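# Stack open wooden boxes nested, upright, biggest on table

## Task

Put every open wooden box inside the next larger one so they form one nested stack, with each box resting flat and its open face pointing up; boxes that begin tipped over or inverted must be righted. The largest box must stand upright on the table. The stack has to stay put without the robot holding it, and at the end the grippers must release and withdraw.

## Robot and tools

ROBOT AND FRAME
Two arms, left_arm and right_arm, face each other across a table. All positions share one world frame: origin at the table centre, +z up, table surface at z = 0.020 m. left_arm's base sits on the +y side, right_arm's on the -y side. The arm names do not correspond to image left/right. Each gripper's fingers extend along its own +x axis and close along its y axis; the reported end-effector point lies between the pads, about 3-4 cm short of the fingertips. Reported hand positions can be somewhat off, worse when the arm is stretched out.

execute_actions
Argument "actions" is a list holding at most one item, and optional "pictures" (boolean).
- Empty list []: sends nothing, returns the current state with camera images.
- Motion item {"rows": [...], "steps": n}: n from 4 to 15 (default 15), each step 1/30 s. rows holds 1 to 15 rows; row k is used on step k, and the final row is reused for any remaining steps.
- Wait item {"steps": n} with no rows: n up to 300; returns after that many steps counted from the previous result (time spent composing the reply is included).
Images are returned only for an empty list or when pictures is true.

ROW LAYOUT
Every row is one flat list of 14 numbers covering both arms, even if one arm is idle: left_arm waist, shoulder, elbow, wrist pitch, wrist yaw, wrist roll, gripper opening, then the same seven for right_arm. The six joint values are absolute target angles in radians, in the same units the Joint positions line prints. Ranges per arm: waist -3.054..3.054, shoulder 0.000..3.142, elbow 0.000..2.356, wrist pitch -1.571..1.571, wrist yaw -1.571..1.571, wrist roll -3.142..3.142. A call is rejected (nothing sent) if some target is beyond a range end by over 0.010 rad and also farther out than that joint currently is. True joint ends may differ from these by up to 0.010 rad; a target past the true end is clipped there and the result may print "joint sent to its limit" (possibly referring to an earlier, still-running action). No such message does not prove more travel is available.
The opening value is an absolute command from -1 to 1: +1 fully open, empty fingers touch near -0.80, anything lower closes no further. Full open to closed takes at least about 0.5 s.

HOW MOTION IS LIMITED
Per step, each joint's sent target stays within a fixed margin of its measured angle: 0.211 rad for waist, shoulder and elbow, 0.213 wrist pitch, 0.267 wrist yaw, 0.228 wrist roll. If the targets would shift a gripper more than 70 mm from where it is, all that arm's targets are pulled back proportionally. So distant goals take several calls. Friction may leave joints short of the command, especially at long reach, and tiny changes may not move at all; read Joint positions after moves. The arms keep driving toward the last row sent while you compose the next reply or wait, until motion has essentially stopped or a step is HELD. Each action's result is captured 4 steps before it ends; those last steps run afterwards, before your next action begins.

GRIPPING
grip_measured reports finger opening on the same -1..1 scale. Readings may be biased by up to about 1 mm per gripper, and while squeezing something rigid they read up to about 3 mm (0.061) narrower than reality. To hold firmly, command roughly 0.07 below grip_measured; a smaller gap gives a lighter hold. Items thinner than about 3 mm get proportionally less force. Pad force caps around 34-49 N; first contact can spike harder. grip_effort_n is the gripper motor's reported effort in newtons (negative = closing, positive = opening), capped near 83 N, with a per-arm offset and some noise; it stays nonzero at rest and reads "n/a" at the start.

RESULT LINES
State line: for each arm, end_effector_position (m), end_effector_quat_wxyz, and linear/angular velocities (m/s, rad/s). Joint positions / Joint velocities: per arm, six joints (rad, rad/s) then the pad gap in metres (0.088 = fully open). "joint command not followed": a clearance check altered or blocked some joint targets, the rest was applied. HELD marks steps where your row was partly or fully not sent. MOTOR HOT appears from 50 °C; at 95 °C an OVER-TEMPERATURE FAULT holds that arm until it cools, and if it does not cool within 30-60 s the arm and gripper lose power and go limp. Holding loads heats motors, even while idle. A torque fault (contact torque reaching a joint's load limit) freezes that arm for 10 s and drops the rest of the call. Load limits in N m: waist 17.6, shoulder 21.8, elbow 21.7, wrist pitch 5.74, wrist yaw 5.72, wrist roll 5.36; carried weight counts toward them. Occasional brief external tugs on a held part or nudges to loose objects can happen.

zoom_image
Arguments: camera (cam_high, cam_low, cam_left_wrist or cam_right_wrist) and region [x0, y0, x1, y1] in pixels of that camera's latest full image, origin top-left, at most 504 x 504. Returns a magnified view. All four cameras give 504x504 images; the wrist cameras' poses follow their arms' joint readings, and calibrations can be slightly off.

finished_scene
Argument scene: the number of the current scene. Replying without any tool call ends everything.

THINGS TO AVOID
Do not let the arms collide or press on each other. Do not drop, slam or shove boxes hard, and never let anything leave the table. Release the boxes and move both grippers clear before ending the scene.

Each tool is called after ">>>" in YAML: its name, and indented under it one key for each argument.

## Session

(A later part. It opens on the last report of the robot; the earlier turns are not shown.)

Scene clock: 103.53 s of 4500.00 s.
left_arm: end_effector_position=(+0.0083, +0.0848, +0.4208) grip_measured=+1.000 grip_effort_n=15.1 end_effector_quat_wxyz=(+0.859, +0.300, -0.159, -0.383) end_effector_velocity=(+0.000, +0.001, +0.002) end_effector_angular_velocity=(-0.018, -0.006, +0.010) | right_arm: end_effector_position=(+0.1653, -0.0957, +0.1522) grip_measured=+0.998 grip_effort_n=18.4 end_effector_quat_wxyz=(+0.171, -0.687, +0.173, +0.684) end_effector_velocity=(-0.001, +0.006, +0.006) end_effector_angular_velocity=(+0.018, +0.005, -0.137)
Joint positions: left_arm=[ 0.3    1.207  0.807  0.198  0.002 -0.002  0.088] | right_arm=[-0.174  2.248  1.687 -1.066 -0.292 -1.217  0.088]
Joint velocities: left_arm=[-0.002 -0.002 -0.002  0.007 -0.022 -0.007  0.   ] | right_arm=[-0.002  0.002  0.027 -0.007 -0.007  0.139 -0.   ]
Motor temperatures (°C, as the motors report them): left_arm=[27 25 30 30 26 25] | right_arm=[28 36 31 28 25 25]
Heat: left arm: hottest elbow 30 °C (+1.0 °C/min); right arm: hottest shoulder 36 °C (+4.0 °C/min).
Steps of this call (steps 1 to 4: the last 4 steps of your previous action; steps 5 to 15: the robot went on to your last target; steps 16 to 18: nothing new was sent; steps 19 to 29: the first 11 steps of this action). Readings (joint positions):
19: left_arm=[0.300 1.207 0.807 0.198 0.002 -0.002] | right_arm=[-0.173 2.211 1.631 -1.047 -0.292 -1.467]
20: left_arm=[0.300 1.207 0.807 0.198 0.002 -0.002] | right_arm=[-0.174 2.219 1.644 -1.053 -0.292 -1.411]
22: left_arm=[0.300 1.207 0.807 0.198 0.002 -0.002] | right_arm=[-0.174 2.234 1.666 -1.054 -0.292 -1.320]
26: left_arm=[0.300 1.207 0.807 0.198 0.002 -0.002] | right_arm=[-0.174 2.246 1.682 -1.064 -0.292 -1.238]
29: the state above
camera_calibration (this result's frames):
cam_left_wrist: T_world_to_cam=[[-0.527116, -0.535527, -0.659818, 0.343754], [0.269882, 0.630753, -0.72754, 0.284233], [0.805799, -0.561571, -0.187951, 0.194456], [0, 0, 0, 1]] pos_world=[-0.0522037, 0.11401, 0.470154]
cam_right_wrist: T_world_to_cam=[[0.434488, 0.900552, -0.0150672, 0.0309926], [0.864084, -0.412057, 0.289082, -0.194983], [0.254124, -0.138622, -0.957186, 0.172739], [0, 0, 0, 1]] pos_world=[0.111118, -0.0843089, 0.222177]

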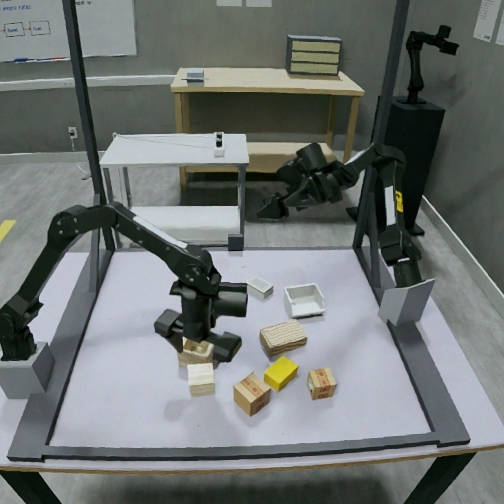

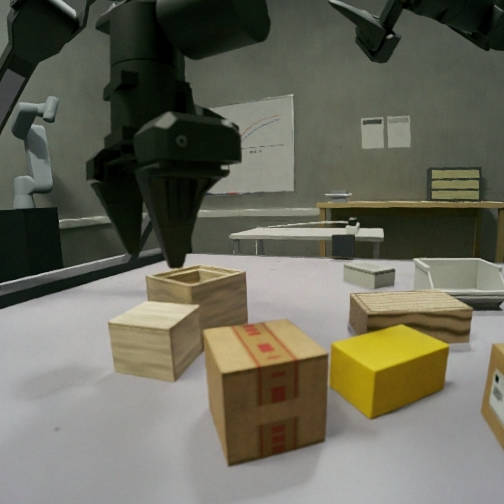

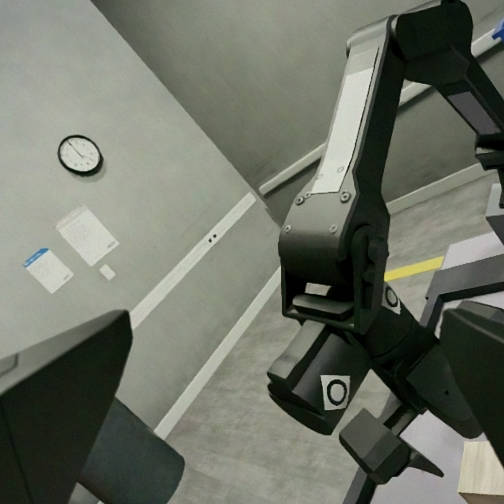

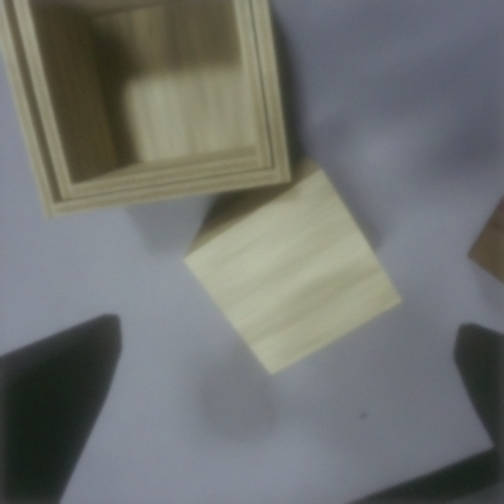

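>>> execute_actions:
  actions:
    - {"rows":[[0.3,1.2,0.8,0.2,0,0,1,-0.175,2.265,1.70,-1.07,-0.292,-1.80,1]],"steps":15}

>>> execute_actions:
  actions:
    - {"rows":[[0.3,1.2,0.8,0.2,0,0,1,-0.175,2.33,1.69,-1.0,-0.292,-1.80,1]],"steps":15}
  pictures: true

Scene clock: 104.03 s of 4500.00 s.
left_arm: end_effector_position=(+0.0083, +0.0848, +0.4208) grip_measured=+1.000 grip_effort_n=14.7 end_effector_quat_wxyz=(+0.859, +0.300, -0.159, -0.383) end_effector_velocity=(+0.001, +0.002, -0.005) end_effector_angular_velocity=(-0.001, +0.027, +0.013) | right_arm: end_effector_position=(+0.1653, -0.0951, +0.1523) grip_measured=+0.998 grip_effort_n=18.4 end_effector_quat_wxyz=(-0.005, -0.708, -0.003, +0.706) end_effector_velocity=(-0.000, -0.005, -0.001) end_effector_angular_velocity=(-0.026, +0.013, +0.686)
Joint positions: left_arm=[ 0.3    1.207  0.807  0.198  0.002 -0.002  0.088] | right_arm=[-0.174  2.25   1.69  -1.067 -0.292 -1.719  0.088]
Joint velocities: left_arm=[-0.007 -0.002 -0.002 -0.022 -0.007 -0.022  0.   ] | right_arm=[-0.002  0.002 -0.002 -0.022 -0.007 -0.696 -0.   ]
Motor temperatures (°C, as the motors report them): left_arm=[27 25 30 30 26 25] | right_arm=[28 36 31 28 25 25]
Heat: left arm: hottest elbow 30 °C (+1.0 °C/min); right arm: hottest shoulder 36 °C (+3.0 °C/min).
Steps of this call (steps 1 to 4: the last 4 steps of your previous action; steps 5 to 15: the first 11 steps of this action). Readings (joint positions):
5: left_arm=[0.300 1.207 0.807 0.198 0.002 -0.002] | right_arm=[-0.174 2.249 1.690 -1.067 -0.292 -1.236]
6: left_arm=[0.300 1.207 0.807 0.198 0.002 -0.002] | right_arm=[-0.174 2.249 1.690 -1.067 -0.292 -1.292]
8: left_arm=[0.300 1.207 0.807 0.198 0.002 -0.002] | right_arm=[-0.174 2.249 1.690 -1.067 -0.292 -1.398]
12: left_arm=[0.300 1.207 0.807 0.198 0.002 -0.002] | right_arm=[-0.174 2.250 1.690 -1.067 -0.292 -1.608]
15: the state above

Scene clock: 104.53 s of 4500.00 s.
left_arm: end_effector_position=(+0.0083, +0.0848, +0.4208) grip_measured=+1.000 grip_effort_n=15.1 end_effector_quat_wxyz=(+0.859, +0.300, -0.159, -0.383) end_effector_velocity=(-0.001, -0.000, +0.001) end_effector_angular_velocity=(-0.011, -0.001, -0.001) | right_arm: end_effector_position=(+0.1742, -0.0873, +0.1271) grip_measured=+0.998 grip_effort_n=18.4 end_effector_quat_wxyz=(-0.033, -0.708, -0.030, +0.705) end_effector_velocity=(+0.002, +0.013, -0.001) end_effector_angular_velocity=(+0.060, -0.001, +0.037)
Joint positions: left_arm=[ 0.3    1.207  0.807  0.198  0.002 -0.002  0.088] | right_arm=[-0.174  2.317  1.694 -1.005 -0.292 -1.797  0.088]
Joint velocities: left_arm=[-0.002 -0.002 -0.002  0.007 -0.007 -0.007  0.   ] | right_arm=[-0.002  0.002 -0.002  0.066 -0.007 -0.022 -0.   ]
Motor temperatures (°C, as the motors report them): left_arm=[27 25 30 30 26 25] | right_arm=[28 36 31 28 25 25]
Heat: left arm: hottest elbow 30 °C (+1.0 °C/min); right arm: hottest shoulder 36 °C (+3.0 °C/min).
Steps of this call (steps 1 to 4: the last 4 steps of your previous action; steps 5 to 15: the first 11 steps of this action). Readings (joint positions):
5: left_arm=[0.300 1.207 0.807 0.198 0.002 -0.002] | right_arm=[-0.174 2.256 1.690 -1.065 -0.292 -1.780]
6: left_arm=[0.300 1.207 0.807 0.198 0.002 -0.002] | right_arm=[-0.174 2.263 1.691 -1.048 -0.292 -1.785]
8: left_arm=[0.300 1.207 0.807 0.198 0.002 -0.002] | right_arm=[-0.174 2.285 1.694 -1.022 -0.292 -1.790]
12: left_arm=[0.300 1.207 0.807 0.198 0.002 -0.002] | right_arm=[-0.174 2.316 1.694 -1.009 -0.292 -1.795]
15: the state above
camera_calibration (this result's frames):
cam_left_wrist: T_world_to_cam=[[-0.527116, -0.535527, -0.659818, 0.343754], [0.269882, 0.630753, -0.72754, 0.284233], [0.805799, -0.561571, -0.187951, 0.194456], [0, 0, 0, 1]] pos_world=[-0.0522037, 0.11401, 0.470154]
cam_right_wrist: T_world_to_cam=[[-0.12951, 0.991399, -0.0188554, 0.125822], [0.949083, 0.129445, 0.287202, -0.15922], [0.287173, 0.0193003, -0.957684, 0.155677], [0, 0, 0, 1]] pos_world=[0.122702, -0.107134, 0.19719]

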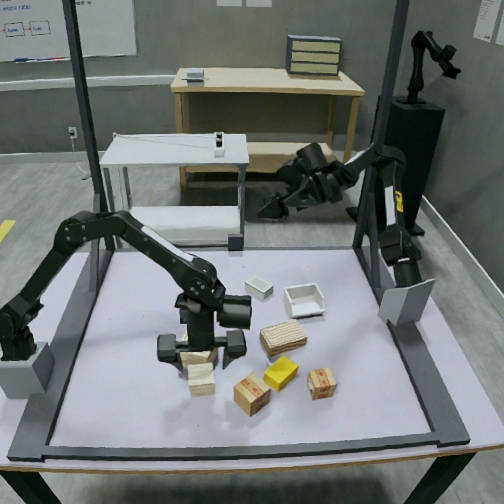

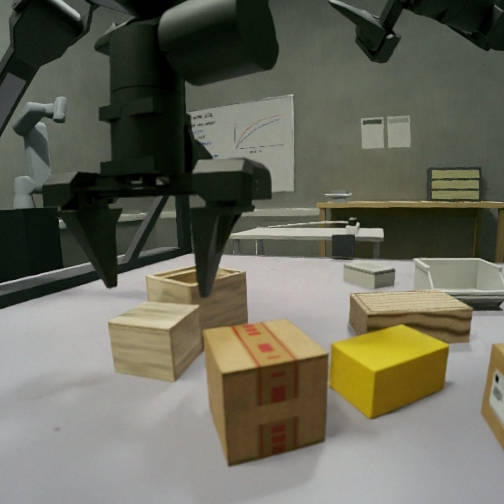

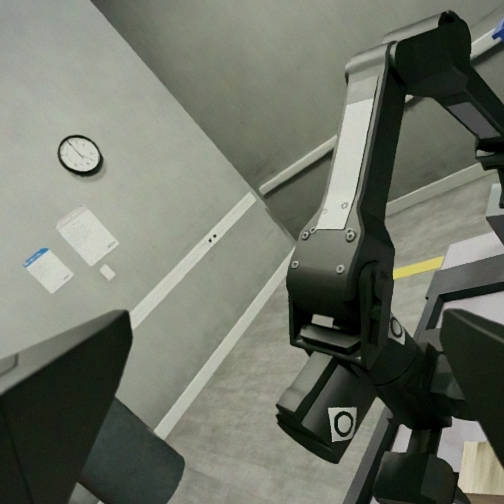

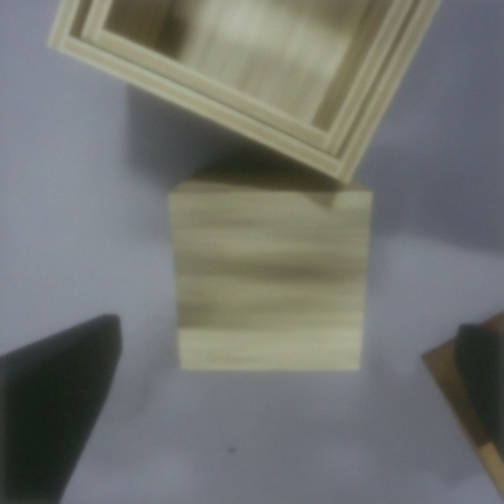

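>>> execute_actions:
  actions:
    - {"rows":[[0.3,1.2,0.8,0.2,0,0,1,-0.15,2.345,1.64,-0.93,-0.292,-1.80,1]],"steps":12}
  pictures: true

Scene clock: 105.20 s of 4500.00 s.
left_arm: end_effector_position=(+0.0083, +0.0848, +0.4208) grip_measured=+1.000 grip_effort_n=15.1 end_effector_quat_wxyz=(+0.859, +0.300, -0.159, -0.383) end_effector_velocity=(-0.001, -0.000, +0.001) end_effector_angular_velocity=(-0.011, -0.001, -0.001) | right_arm: end_effector_position=(+0.1705, -0.0867, +0.1108) grip_measured=+0.998 grip_effort_n=18.4 end_effector_quat_wxyz=(-0.039, -0.708, -0.040, +0.704) end_effector_velocity=(-0.009, -0.015, -0.033) end_effector_angular_velocity=(-0.059, +0.012, +0.042)
Joint positions: left_arm=[ 0.3    1.207  0.807  0.198  0.002 -0.002  0.088] | right_arm=[-0.154  2.331  1.655 -0.94  -0.292 -1.798  0.088]
Joint velocities: left_arm=[-0.002 -0.002 -0.002  0.007 -0.007 -0.007  0.   ] | right_arm=[ 0.037  0.032 -0.071  0.051 -0.007 -0.022 -0.   ]
Motor temperatures (°C, as the motors report them): left_arm=[27 25 30 30 26 25] | right_arm=[28 36 31 28 25 25]
Heat: left arm: hottest elbow 30 °C (+1.0 °C/min); right arm: hottest shoulder 36 °C (+3.0 °C/min).
Steps of this call (steps 1 to 4: the last 4 steps of your previous action; steps 5 to 12: the robot went on to your last target; steps 13 to 20: the first 8 steps of this action). Readings (joint positions):
13: left_arm=[0.300 1.207 0.807 0.198 0.002 -0.002] | right_arm=[-0.174 2.317 1.690 -0.995 -0.292 -1.798]
14: left_arm=[0.300 1.207 0.807 0.198 0.002 -0.002] | right_arm=[-0.172 2.317 1.683 -0.975 -0.292 -1.798]
16: left_arm=[0.300 1.207 0.807 0.198 0.002 -0.002] | right_arm=[-0.166 2.321 1.672 -0.955 -0.292 -1.798]
20: the state above
camera_calibration (this result's frames):
cam_left_wrist: T_world_to_cam=[[-0.527116, -0.535527, -0.659818, 0.343754], [0.269882, 0.630753, -0.72754, 0.284233], [0.805799, -0.561571, -0.187951, 0.194456], [0, 0, 0, 1]] pos_world=[-0.0522037, 0.11401, 0.470154]
cam_right_wrist: T_world_to_cam=[[-0.153231, 0.988113, -0.0124002, 0.127512], [0.945189, 0.150213, 0.289921, -0.148931], [0.288337, 0.0327042, -0.95697, 0.14201], [0, 0, 0, 1]] pos_world=[0.11936, -0.108269, 0.180659]

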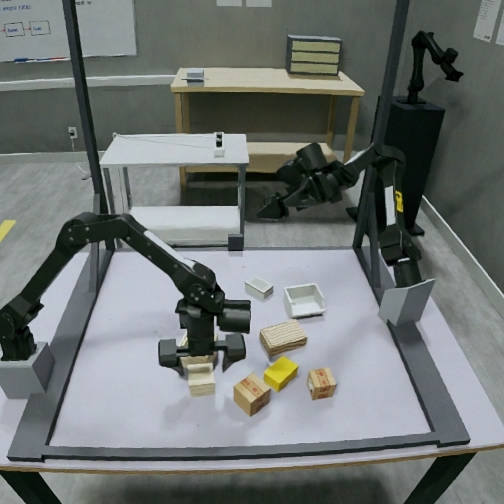

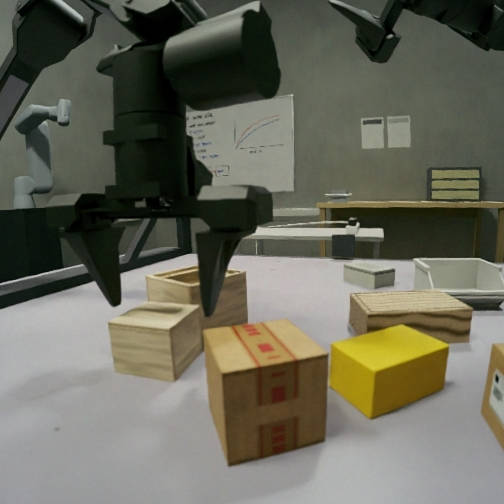

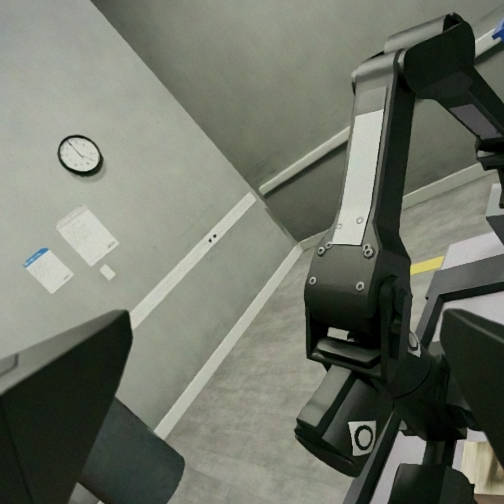

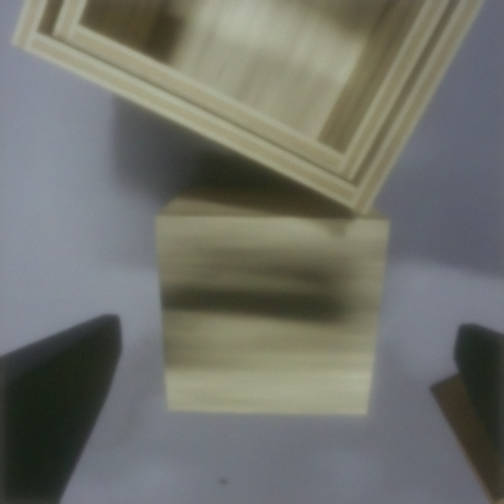

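Fits within the fingers. Continue.

>>> execute_actions:
  actions:
    - {"rows":[[0.3,1.2,0.8,0.2,0,0,1,-0.124,2.40,1.575,-0.83,-0.292,-1.82,1]],"steps":15}
  pictures: true

Scene clock: 105.70 s of 4500.00 s.
left_arm: end_effector_position=(+0.0083, +0.0848, +0.4208) grip_measured=+1.000 grip_effort_n=15.1 end_effector_quat_wxyz=(+0.859, +0.300, -0.159, -0.383) end_effector_velocity=(-0.001, -0.000, +0.001) end_effector_angular_velocity=(-0.011, -0.001, -0.001) | right_arm: end_effector_position=(+0.1701, -0.0971, +0.0687) grip_measured=+0.998 grip_effort_n=17.9 end_effector_quat_wxyz=(-0.065, -0.705, -0.041, +0.705) end_effector_velocity=(+0.001, +0.021, +0.002) end_effector_angular_velocity=(+0.097, -0.001, +0.034)
Joint positions: left_arm=[ 0.3    1.207  0.807  0.198  0.002 -0.002  0.088] | right_arm=[-0.126  2.39   1.584 -0.837 -0.292 -1.817  0.088]
Joint velocities: left_arm=[-0.002 -0.002 -0.002  0.007 -0.007 -0.007  0.   ] | right_arm=[-0.002 -0.007 -0.002  0.095 -0.007 -0.007 -0.   ]
Motor temperatures (°C, as the motors report them): left_arm=[27 25 30 30 26 25] | right_arm=[28 36 31 28 25 25]
Heat: left arm: hottest elbow 30 °C (+1.0 °C/min); right arm: hottest shoulder 36 °C (+3.0 °C/min).
Steps of this call (steps 1 to 4: the last 4 steps of your previous action; steps 5 to 15: the first 11 steps of this action). Readings (joint positions):
5: left_arm=[0.300 1.207 0.807 0.198 0.002 -0.002] | right_arm=[-0.152 2.335 1.647 -0.922 -0.292 -1.801]
6: left_arm=[0.300 1.207 0.807 0.198 0.002 -0.002] | right_arm=[-0.150 2.338 1.636 -0.892 -0.292 -1.805]
8: left_arm=[0.300 1.207 0.807 0.198 0.002 -0.002] | right_arm=[-0.141 2.355 1.618 -0.864 -0.292 -1.811]
12: left_arm=[0.300 1.207 0.807 0.198 0.002 -0.002] | right_arm=[-0.127 2.387 1.587 -0.845 -0.292 -1.815]
15: the state above
camera_calibration (this result's frames):
cam_left_wrist: T_world_to_cam=[[-0.527116, -0.535527, -0.659818, 0.343754], [0.269882, 0.630753, -0.72754, 0.284233], [0.805799, -0.561571, -0.187951, 0.194456], [0, 0, 0, 1]] pos_world=[-0.0522037, 0.11401, 0.470154]
cam_right_wrist: T_world_to_cam=[[-0.189987, 0.980659, -0.0470463, 0.145058], [0.939506, 0.195507, 0.281258, -0.128848], [0.285016, 0.00923504, -0.958478, 0.100545], [0, 0, 0, 1]] pos_world=[0.119955, -0.11799, 0.139434]

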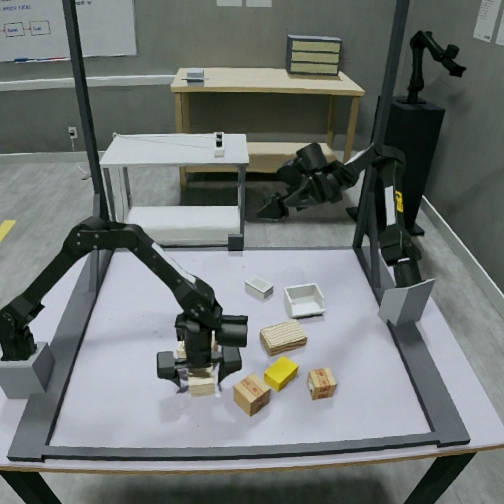

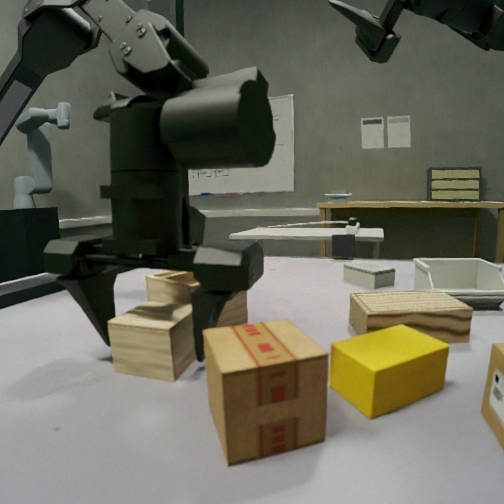

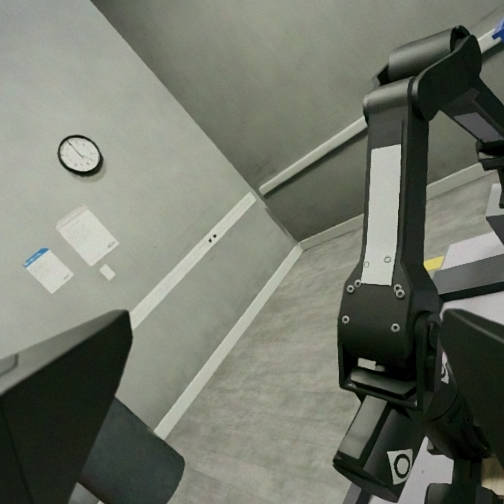

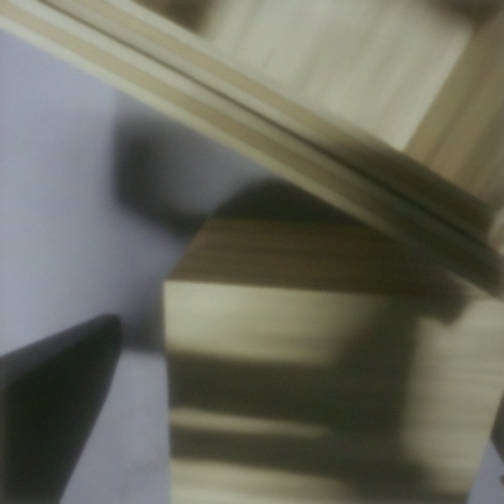

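Close.

>>> execute_actions:
  actions:
    - {"rows":[[0.3,1.2,0.8,0.2,0,0,1,-0.124,2.40,1.575,-0.83,-0.292,-1.82,0.27]],"steps":15}

>>> execute_actions:
  actions:
    - {"rows":[[0.3,1.2,0.8,0.2,0,0,1,-0.14,2.33,1.65,-0.94,-0.292,-1.80,0.27]],"steps":12}

>>> execute_actions:
  actions:
    - {"rows":[[0.3,1.2,0.8,0.2,0,0,1,-0.15,2.1,1.6,-0.9,-0.292,-1.6,0.27]],"steps":15}
  pictures: true

Scene clock: 106.20 s of 4500.00 s.
left_arm: end_effector_position=(+0.0083, +0.0848, +0.4208) grip_measured=+1.000 grip_effort_n=14.7 end_effector_quat_wxyz=(+0.859, +0.300, -0.159, -0.383) end_effector_velocity=(-0.001, +0.001, -0.000) end_effector_angular_velocity=(-0.006, +0.004, +0.005) | right_arm: end_effector_position=(+0.1702, -0.0958, +0.0687) grip_measured=+0.342 grip_effort_n=-83.5 end_effector_quat_wxyz=(-0.064, -0.706, -0.044, +0.704) end_effector_velocity=(-0.002, -0.002, +0.000) end_effector_angular_velocity=(-0.007, +0.008, -0.007)
Joint positions: left_arm=[ 0.3    1.207  0.807  0.198  0.002 -0.002  0.088] | right_arm=[-0.126  2.39   1.584 -0.831 -0.292 -1.818  0.056]
Joint velocities: left_arm=[-0.002 -0.007 -0.002 -0.007 -0.007 -0.007  0.   ] | right_arm=[ 0.002 -0.002 -0.002 -0.007 -0.007  0.007 -0.   ]
Motor temperatures (°C, as the motors report them): left_arm=[27 25 30 30 26 25] | right_arm=[28 36 31 28 25 25]
Heat: left arm: hottest elbow 30 °C (+1.0 °C/min); right arm: hottest shoulder 36 °C (+3.0 °C/min).
Steps of this call (steps 1 to 4: the last 4 steps of your previous action; steps 5 to 15: the first 11 steps of this action). Readings (joint positions):
5: left_arm=[0.300 1.207 0.807 0.198 0.002 -0.002] | right_arm=[-0.126 2.390 1.584 -0.833 -0.292 -1.817]
6: left_arm=[0.300 1.207 0.807 0.198 0.002 -0.002] | right_arm=[-0.126 2.390 1.584 -0.833 -0.292 -1.818]
8: left_arm=[0.300 1.207 0.807 0.198 0.002 -0.002] | right_arm=[-0.126 2.390 1.584 -0.832 -0.292 -1.818]
12: left_arm=[0.300 1.207 0.807 0.198 0.002 -0.002] | right_arm=[-0.126 2.390 1.584 -0.831 -0.292 -1.818]
15: the state above

Scene clock: 106.60 s of 4500.00 s.
left_arm: end_effector_position=(+0.0083, +0.0848, +0.4208) grip_measured=+1.000 grip_effort_n=14.7 end_effector_quat_wxyz=(+0.859, +0.300, -0.159, -0.383) end_effector_velocity=(-0.002, -0.001, -0.000) end_effector_angular_velocity=(+0.006, -0.006, -0.012) | right_arm: end_effector_position=(+0.1663, -0.0910, +0.0995) grip_measured=+0.342 grip_effort_n=-83.5 end_effector_quat_wxyz=(-0.052, -0.707, -0.040, +0.705) end_effector_velocity=(-0.013, +0.040, +0.095) end_effector_angular_velocity=(+0.184, -0.010, +0.016)
Joint positions: left_arm=[ 0.3    1.207  0.807  0.198  0.002 -0.002  0.088] | right_arm=[-0.138  2.344  1.636 -0.924 -0.292 -1.804  0.056]
Joint velocities: left_arm=[-0.002 -0.002 -0.002  0.007  0.007  0.007  0.   ] | right_arm=[-0.032 -0.164  0.129 -0.11  -0.007  0.007  0.   ]
Motor temperatures (°C, as the motors report them): left_arm=[27 25 30 30 26 25] | right_arm=[28 37 31 28 25 25]
Heat: left arm: hottest elbow 30 °C (+1.0 °C/min); right arm: hottest shoulder 37 °C (+4.0 °C/min).
Steps of this call (steps 1 to 4: the last 4 steps of your previous action; steps 5 to 12: the first 8 steps of this action). Readings (joint positions):
5: left_arm=[0.300 1.207 0.807 0.198 0.002 -0.002] | right_arm=[-0.126 2.388 1.588 -0.841 -0.292 -1.817]
6: left_arm=[0.300 1.207 0.807 0.198 0.002 -0.002] | right_arm=[-0.127 2.386 1.597 -0.869 -0.292 -1.814]
8: left_arm=[0.300 1.207 0.807 0.198 0.002 -0.002] | right_arm=[-0.131 2.373 1.608 -0.903 -0.292 -1.809]
12: the state above

Scene clock: 107.10 s of 4500.00 s.
left_arm: end_effector_position=(+0.0083, +0.0848, +0.4208) grip_measured=+1.000 grip_effort_n=15.1 end_effector_quat_wxyz=(+0.859, +0.300, -0.159, -0.383) end_effector_velocity=(+0.001, +0.001, -0.001) end_effector_angular_velocity=(-0.017, +0.013, +0.015) | right_arm: end_effector_position=(+0.1441, -0.0722, +0.1933) grip_measured=+0.342 grip_effort_n=-83.5 end_effector_quat_wxyz=(+0.079, -0.711, -0.078, +0.695) end_effector_velocity=(+0.001, -0.002, +0.002) end_effector_angular_velocity=(-0.000, +0.011, -0.083)
Joint positions: left_arm=[ 0.3    1.207  0.807  0.198  0.002 -0.002  0.088] | right_arm=[-0.148  2.096  1.615 -0.901 -0.292 -1.612  0.056]
Joint velocities: left_arm=[-0.007 -0.002 -0.002 -0.007 -0.022 -0.022  0.   ] | right_arm=[-0.002 -0.007 -0.002 -0.007  0.007  0.081 -0.   ]
Motor temperatures (°C, as the motors report them): left_arm=[27 25 30 30 26 25] | right_arm=[28 37 31 28 25 25]
Heat: left arm: hottest elbow 30 °C (+1.0 °C/min); right arm: hottest shoulder 37 °C (+3.0 °C/min).
Steps of this call (steps 1 to 4: the last 4 steps of your previous action; steps 5 to 15: the first 11 steps of this action). Readings (joint positions):
5: left_arm=[0.300 1.207 0.807 0.198 0.002 -0.002] | right_arm=[-0.139 2.321 1.641 -0.930 -0.292 -1.776]
6: left_arm=[0.300 1.207 0.807 0.198 0.002 -0.002] | right_arm=[-0.140 2.300 1.627 -0.926 -0.292 -1.734]
8: left_arm=[0.300 1.207 0.807 0.198 0.002 -0.002] | right_arm=[-0.143 2.237 1.610 -0.922 -0.292 -1.678]
12: left_arm=[0.300 1.207 0.807 0.198 0.002 -0.002] | right_arm=[-0.148 2.117 1.614 -0.903 -0.292 -1.625]
15: the state above
camera_calibration (this result's frames):
cam_left_wrist: T_world_to_cam=[[-0.527116, -0.535527, -0.659818, 0.343754], [0.269882, 0.630753, -0.72754, 0.284233], [0.805799, -0.561571, -0.187951, 0.194456], [0, 0, 0, 1]] pos_world=[-0.0522037, 0.11401, 0.470154]
cam_right_wrist: T_world_to_cam=[[-0.0432595, 0.977531, 0.206305, 0.0511999], [0.950995, -0.022991, 0.308349, -0.167053], [0.306164, 0.209534, -0.928633, 0.232823], [0, 0, 0, 1]] pos_world=[0.089799, -0.102675, 0.257155]

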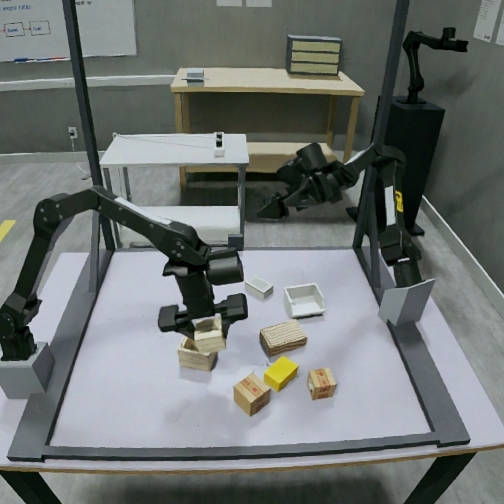

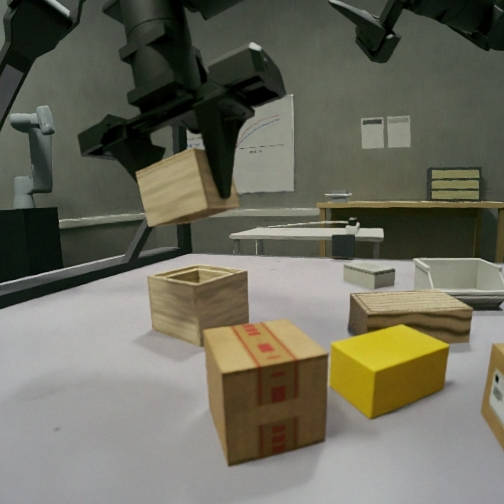

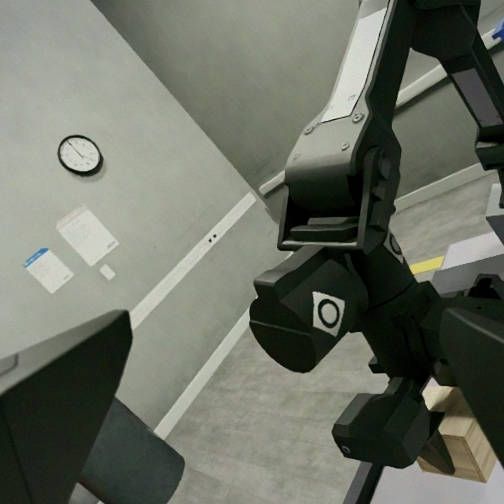

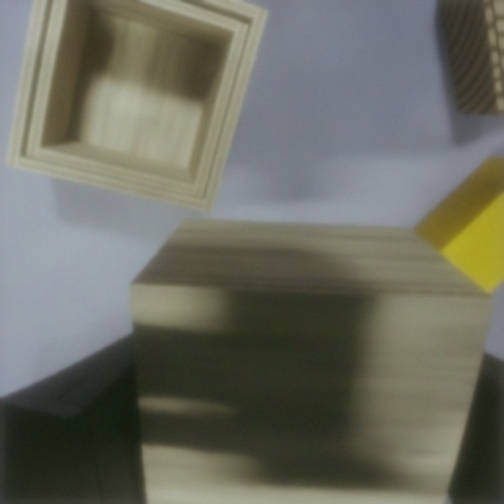

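>>> execute_actions:
  actions:
    - {"rows":[[0.3,1.2,0.8,0.2,0,0,1,0.2,1.9,1.3,0.0,-0.15,-0.7,0.27]],"steps":15}

>>> execute_actions:
  actions:
    - {"rows":[[0.3,1.2,0.8,0.2,0,0,1,0.6,2.0,1.15,0.8,-0.05,0.26,0.27]],"steps":15}

>>> execute_actions:
  actions:
    - {"rows":[[0.3,1.2,0.8,0.2,0,0,1,0.6,2.4,1.2,1.4,0,0.26,0.27]],"steps":15}

>>> execute_actions:
  actions:
    - {"rows":[[0.3,1.2,0.8,0.2,0,0,1,0.6,2.55,1.22,1.54,0,0.26,0.27]],"steps":15}
  pictures: true

Scene clock: 107.70 s of 4500.00 s.
left_arm: end_effector_position=(+0.0083, +0.0848, +0.4208) grip_measured=+1.000 grip_effort_n=15.1 end_effector_quat_wxyz=(+0.859, +0.300, -0.159, -0.383) end_effector_velocity=(+0.001, +0.003, -0.003) end_effector_angular_velocity=(+0.003, +0.012, +0.014) | right_arm: end_effector_position=(+0.0097, -0.0678, +0.1699) grip_measured=+0.342 grip_effort_n=-83.5 end_effector_quat_wxyz=(+0.215, -0.663, -0.132, +0.705) end_effector_velocity=(-0.196, +0.152, +0.050) end_effector_angular_velocity=(+1.033, +0.950, -0.727)
Joint positions: left_arm=[ 0.3    1.207  0.807  0.198  0.002 -0.002  0.088] | right_arm=[ 0.192  1.924  1.332 -0.421 -0.17  -1.086  0.056]
Joint velocities: left_arm=[-0.002 -0.007 -0.002 -0.022 -0.007 -0.007  0.   ] | right_arm=[ 0.31  -0.056 -0.227  1.399  0.081  1.531 -0.   ]
Motor temperatures (°C, as the motors report them): left_arm=[27 25 30 30 26 25] | right_arm=[28 37 31 28 25 25]
Heat: left arm: hottest elbow 30 °C (+1.0 °C/min); right arm: hottest shoulder 37 °C (+3.0 °C/min).
Steps of this call (steps 1 to 4: the last 4 steps of your previous action; steps 5 to 7: the robot went on to your last target; steps 8 to 18: the first 11 steps of this action). Readings (joint positions):
8: left_arm=[0.300 1.207 0.807 0.198 0.002 -0.002] | right_arm=[-0.142 2.083 1.591 -0.872 -0.275 -1.573]
9: left_arm=[0.300 1.207 0.807 0.198 0.002 -0.002] | right_arm=[-0.121 2.057 1.547 -0.819 -0.236 -1.524]
11: left_arm=[0.300 1.207 0.807 0.198 0.002 -0.002] | right_arm=[-0.048 2.000 1.467 -0.746 -0.208 -1.435]
15: left_arm=[0.300 1.207 0.807 0.198 0.002 -0.002] | right_arm=[0.123 1.936 1.368 -0.565 -0.179 -1.244]
18: the state above

Scene clock: 108.20 s of 4500.00 s.
left_arm: end_effector_position=(+0.0083, +0.0848, +0.4208) grip_measured=+1.000 grip_effort_n=15.1 end_effector_quat_wxyz=(+0.859, +0.300, -0.159, -0.383) end_effector_velocity=(+0.003, +0.003, +0.001) end_effector_angular_velocity=(-0.013, +0.000, +0.023) | right_arm: end_effector_position=(-0.1269, -0.0777, +0.1286) grip_measured=+0.342 grip_effort_n=-83.5 end_effector_quat_wxyz=(+0.356, -0.483, -0.094, +0.795) end_effector_velocity=(-0.499, -0.158, -0.038) end_effector_angular_velocity=(+0.215, +1.570, +0.105)
Joint positions: left_arm=[ 0.3    1.207  0.807  0.198  0.002 -0.002  0.088] | right_arm=[ 0.502  1.98   1.18   0.162 -0.069 -0.461  0.056]
Joint velocities: left_arm=[ 0.002 -0.002 -0.002 -0.007 -0.022 -0.007  0.   ] | right_arm=[ 0.984  0.115 -0.217  1.458  0.051  1.56   0.   ]
Motor temperatures (°C, as the motors report them): left_arm=[27 25 30 30 26 25] | right_arm=[28 37 31 28 25 25]
Heat: left arm: hottest elbow 30 °C (+1.0 °C/min); right arm: hottest shoulder 37 °C (+3.0 °C/min).
Steps of this call (steps 1 to 4: the last 4 steps of your previous action; steps 5 to 15: the first 11 steps of this action). Readings (joint positions):
5: left_arm=[0.300 1.207 0.807 0.198 0.002 -0.002] | right_arm=[0.202 1.919 1.309 -0.179 -0.145 -0.835]
6: left_arm=[0.300 1.207 0.807 0.198 0.002 -0.002] | right_arm=[0.215 1.919 1.297 -0.144 -0.124 -0.803]
8: left_arm=[0.300 1.207 0.807 0.198 0.002 -0.002] | right_arm=[0.266 1.925 1.268 -0.084 -0.106 -0.736]
12: left_arm=[0.300 1.207 0.807 0.198 0.002 -0.002] | right_arm=[0.398 1.963 1.208 0.040 -0.082 -0.594]
15: the state above

Scene clock: 108.70 s of 4500.00 s.
left_arm: end_effector_position=(+0.0083, +0.0848, +0.4208) grip_measured=+1.000 grip_effort_n=15.1 end_effector_quat_wxyz=(+0.859, +0.300, -0.159, -0.383) end_effector_velocity=(+0.000, +0.001, -0.003) end_effector_angular_velocity=(+0.025, -0.009, +0.012) | right_arm: end_effector_position=(-0.1789, -0.0495, +0.0745) grip_measured=+0.342 grip_effort_n=-83.5 end_effector_quat_wxyz=(+0.470, -0.182, +0.070, +0.861) end_effector_velocity=(-0.043, +0.022, +0.017) end_effector_angular_velocity=(+0.473, +0.834, +0.112)
Joint positions: left_arm=[ 0.3    1.207  0.807  0.198  0.002 -0.002  0.088] | right_arm=[ 0.592  2.345  1.205  0.91  -0.004  0.212  0.056]
Joint velocities: left_arm=[-0.007 -0.002  0.002 -0.022 -0.007  0.022  0.   ] | right_arm=[ 0.022  0.466 -0.002  1.355 -0.022  0.388  0.   ]
Motor temperatures (°C, as the motors report them): left_arm=[27 25 30 30 26 25] | right_arm=[28 37 31 28 25 25]
Heat: left arm: hottest elbow 30 °C (+1.0 °C/min); right arm: hottest shoulder 37 °C (+3.0 °C/min).
Steps of this call (steps 1 to 4: the last 4 steps of your previous action; steps 5 to 15: the first 11 steps of this action). Readings (joint positions):
5: left_arm=[0.300 1.207 0.807 0.198 0.002 -0.002] | right_arm=[0.599 2.006 1.167 0.412 -0.058 -0.198]
6: left_arm=[0.300 1.207 0.807 0.198 0.002 -0.002] | right_arm=[0.603 2.034 1.182 0.476 -0.044 -0.145]
8: left_arm=[0.300 1.207 0.807 0.198 0.002 -0.002] | right_arm=[0.601 2.113 1.208 0.575 -0.024 -0.040]
12: left_arm=[0.300 1.207 0.807 0.198 0.002 -0.002] | right_arm=[0.597 2.288 1.207 0.772 -0.006 0.151]
15: the state above

Scene clock: 109.20 s of 4500.00 s.
left_arm: end_effector_position=(+0.0083, +0.0848, +0.4208) grip_measured=+1.000 grip_effort_n=15.1 end_effector_quat_wxyz=(+0.859, +0.300, -0.159, -0.383) end_effector_velocity=(-0.001, +0.000, -0.003) end_effector_angular_velocity=(+0.014, +0.002, -0.002) | right_arm: end_effector_position=(-0.1879, -0.0543, +0.1006) grip_measured=+0.342 grip_effort_n=-83.5 end_effector_quat_wxyz=(+0.434, +0.009, +0.001, +0.901) end_effector_velocity=(-0.011, -0.011, +0.074) end_effector_angular_velocity=(+0.259, +0.211, +0.085)
Joint positions: left_arm=[ 0.3    1.207  0.807  0.198  0.002 -0.002  0.088] | right_arm=[ 0.597  2.536  1.219  1.508 -0.004  0.257  0.056]
Joint velocities: left_arm=[-0.002 -0.002 -0.002 -0.007  0.007  0.007  0.   ] | right_arm=[-0.007 -0.002 -0.002  0.344 -0.007  0.007 -0.   ]
Motor temperatures (°C, as the motors report them): left_arm=[27 25 30 30 26 25] | right_arm=[28 37 31 28 25 25]
Heat: left arm: hottest elbow 30 °C (+1.0 °C/min); right arm: hottest shoulder 37 °C (+3.0 °C/min).
Steps of this call (steps 1 to 4: the last 4 steps of your previous action; steps 5 to 15: the first 11 steps of this action). Readings (joint positions):
5: left_arm=[0.300 1.207 0.807 0.198 0.002 -0.002] | right_arm=[0.597 2.400 1.203 1.155 -0.004 0.247]
6: left_arm=[0.300 1.207 0.807 0.198 0.002 -0.002] | right_arm=[0.597 2.420 1.214 1.218 -0.004 0.250]
8: left_arm=[0.300 1.207 0.807 0.198 0.002 -0.002] | right_arm=[0.597 2.464 1.224 1.308 -0.004 0.253]
12: left_arm=[0.300 1.207 0.807 0.198 0.002 -0.002] | right_arm=[0.597 2.531 1.219 1.456 -0.004 0.256]
15: the state above
camera_calibration (this result's frames):
cam_left_wrist: T_world_to_cam=[[-0.527116, -0.535527, -0.659818, 0.343754], [0.269882, 0.630753, -0.72754, 0.284233], [0.805799, -0.561571, -0.187951, 0.194456], [0, 0, 0, 1]] pos_world=[-0.0522037, 0.11401, 0.470154]
cam_right_wrist: T_world_to_cam=[[0.773115, 0.633457, 0.0320375, 0.19071], [0.194769, -0.189033, -0.962461, 0.154435], [-0.603621, 0.750333, -0.269522, 0.0367363], [0, 0, 0, 1]] pos_world=[-0.155345, -0.119178, 0.152429]

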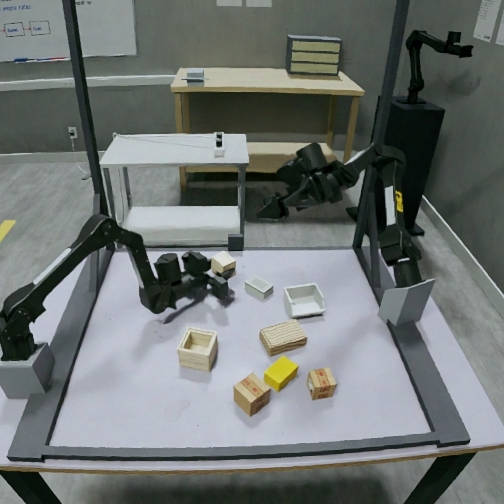

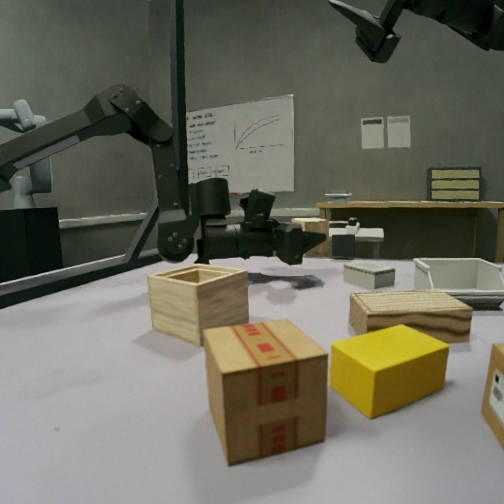

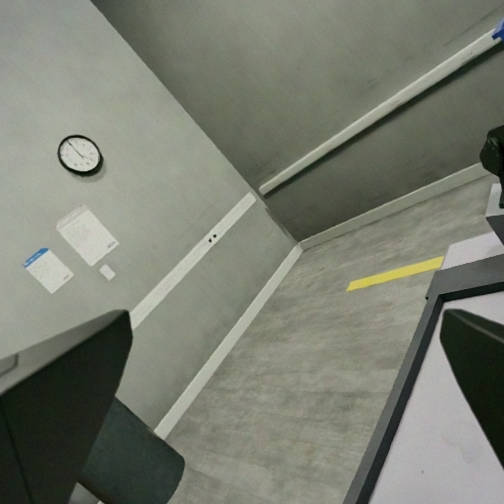

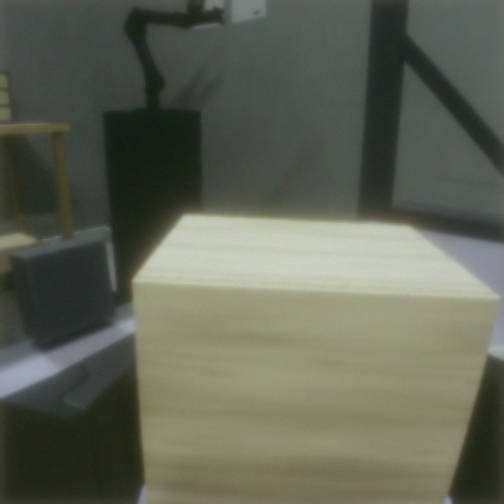

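>>> execute_actions:
  actions:
    - {"rows":[[0.3,1.2,0.8,0.2,0,0,1,0.6,2.64,1.25,1.56,0,0.26,0.27]],"steps":15}
  pictures: true

Scene clock: 109.70 s of 4500.00 s.
left_arm: end_effector_position=(+0.0083, +0.0848, +0.4208) grip_measured=+1.000 grip_effort_n=15.1 end_effector_quat_wxyz=(+0.859, +0.300, -0.159, -0.383) end_effector_velocity=(+0.001, +0.001, -0.001) end_effector_angular_velocity=(+0.007, -0.004, +0.009) | right_arm: end_effector_position=(-0.1801, -0.0543, +0.0775) grip_measured=+0.342 grip_effort_n=-83.5 end_effector_quat_wxyz=(+0.434, +0.009, +0.001, +0.901) end_effector_velocity=(+0.015, -0.002, -0.040) end_effector_angular_velocity=(-0.067, -0.044, -0.015)
Joint positions: left_arm=[ 0.3    1.207  0.807  0.198  0.002 -0.002  0.088] | right_arm=[ 0.597  2.617  1.246  1.561 -0.004  0.258  0.056]
Joint velocities: left_arm=[-0.002 -0.002 -0.002 -0.007 -0.007  0.007  0.   ] | right_arm=[-0.002  0.076  0.002 -0.007 -0.007  0.007 -0.   ]
Motor temperatures (°C, as the motors report them): left_arm=[27 25 30 30 26 25] | right_arm=[28 37 31 28 25 25]
Heat: left arm: hottest elbow 30 °C (+1.0 °C/min); right arm: hottest shoulder 37 °C (+3.0 °C/min).
Steps of this call (steps 1 to 4: the last 4 steps of your previous action; steps 5 to 15: the first 11 steps of this action). Readings (joint positions):
5: left_arm=[0.300 1.207 0.807 0.198 0.002 -0.002] | right_arm=[0.597 2.546 1.221 1.534 -0.004 0.257]
6: left_arm=[0.300 1.207 0.807 0.198 0.002 -0.002] | right_arm=[0.597 2.559 1.230 1.549 -0.004 0.257]
8: left_arm=[0.300 1.207 0.807 0.198 0.002 -0.002] | right_arm=[0.597 2.585 1.240 1.550 -0.004 0.258]
12: left_arm=[0.300 1.207 0.807 0.198 0.002 -0.002] | right_arm=[0.597 2.615 1.243 1.559 -0.004 0.258]
15: the state above
camera_calibration (this result's frames):
cam_left_wrist: T_world_to_cam=[[-0.527116, -0.535527, -0.659818, 0.343754], [0.269882, 0.630753, -0.72754, 0.284233], [0.805799, -0.561571, -0.187951, 0.194456], [0, 0, 0, 1]] pos_world=[-0.0522037, 0.11401, 0.470154]
cam_right_wrist: T_world_to_cam=[[0.773697, 0.632781, 0.0313223, 0.185553], [0.194397, -0.190052, -0.962336, 0.130538], [-0.602995, 0.750645, -0.270053, 0.0353604], [0, 0, 0, 1]] pos_world=[-0.147616, -0.119149, 0.129358]

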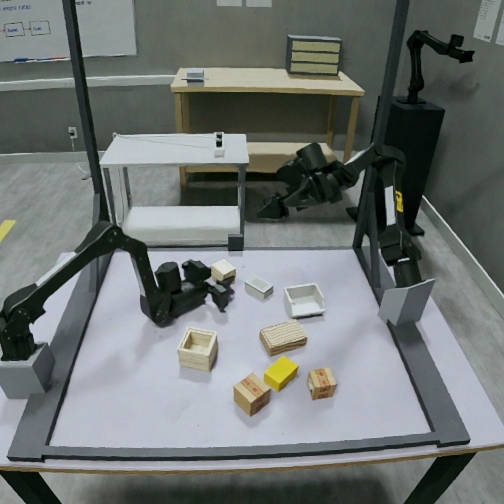

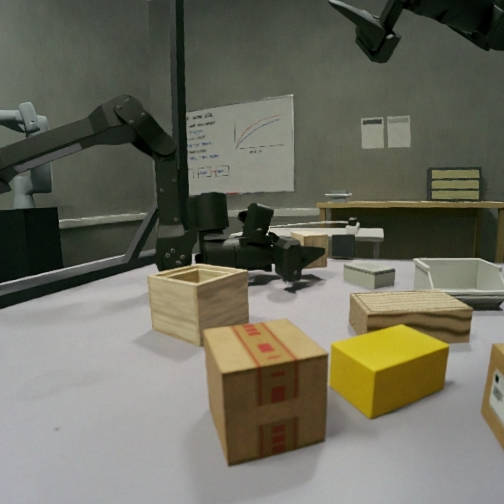

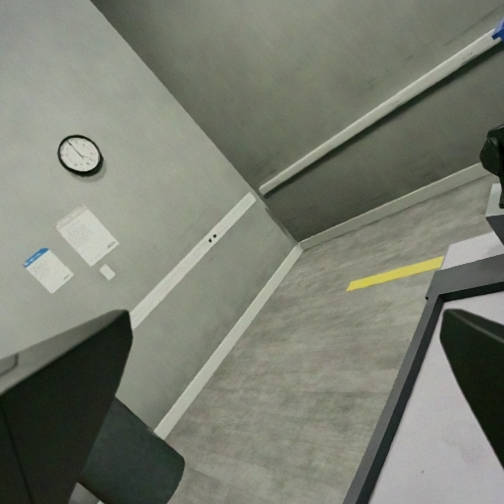

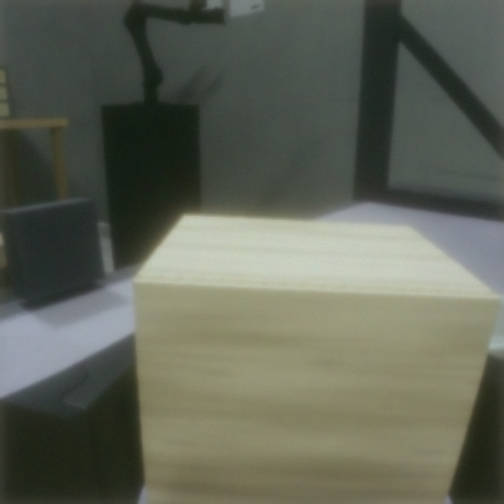

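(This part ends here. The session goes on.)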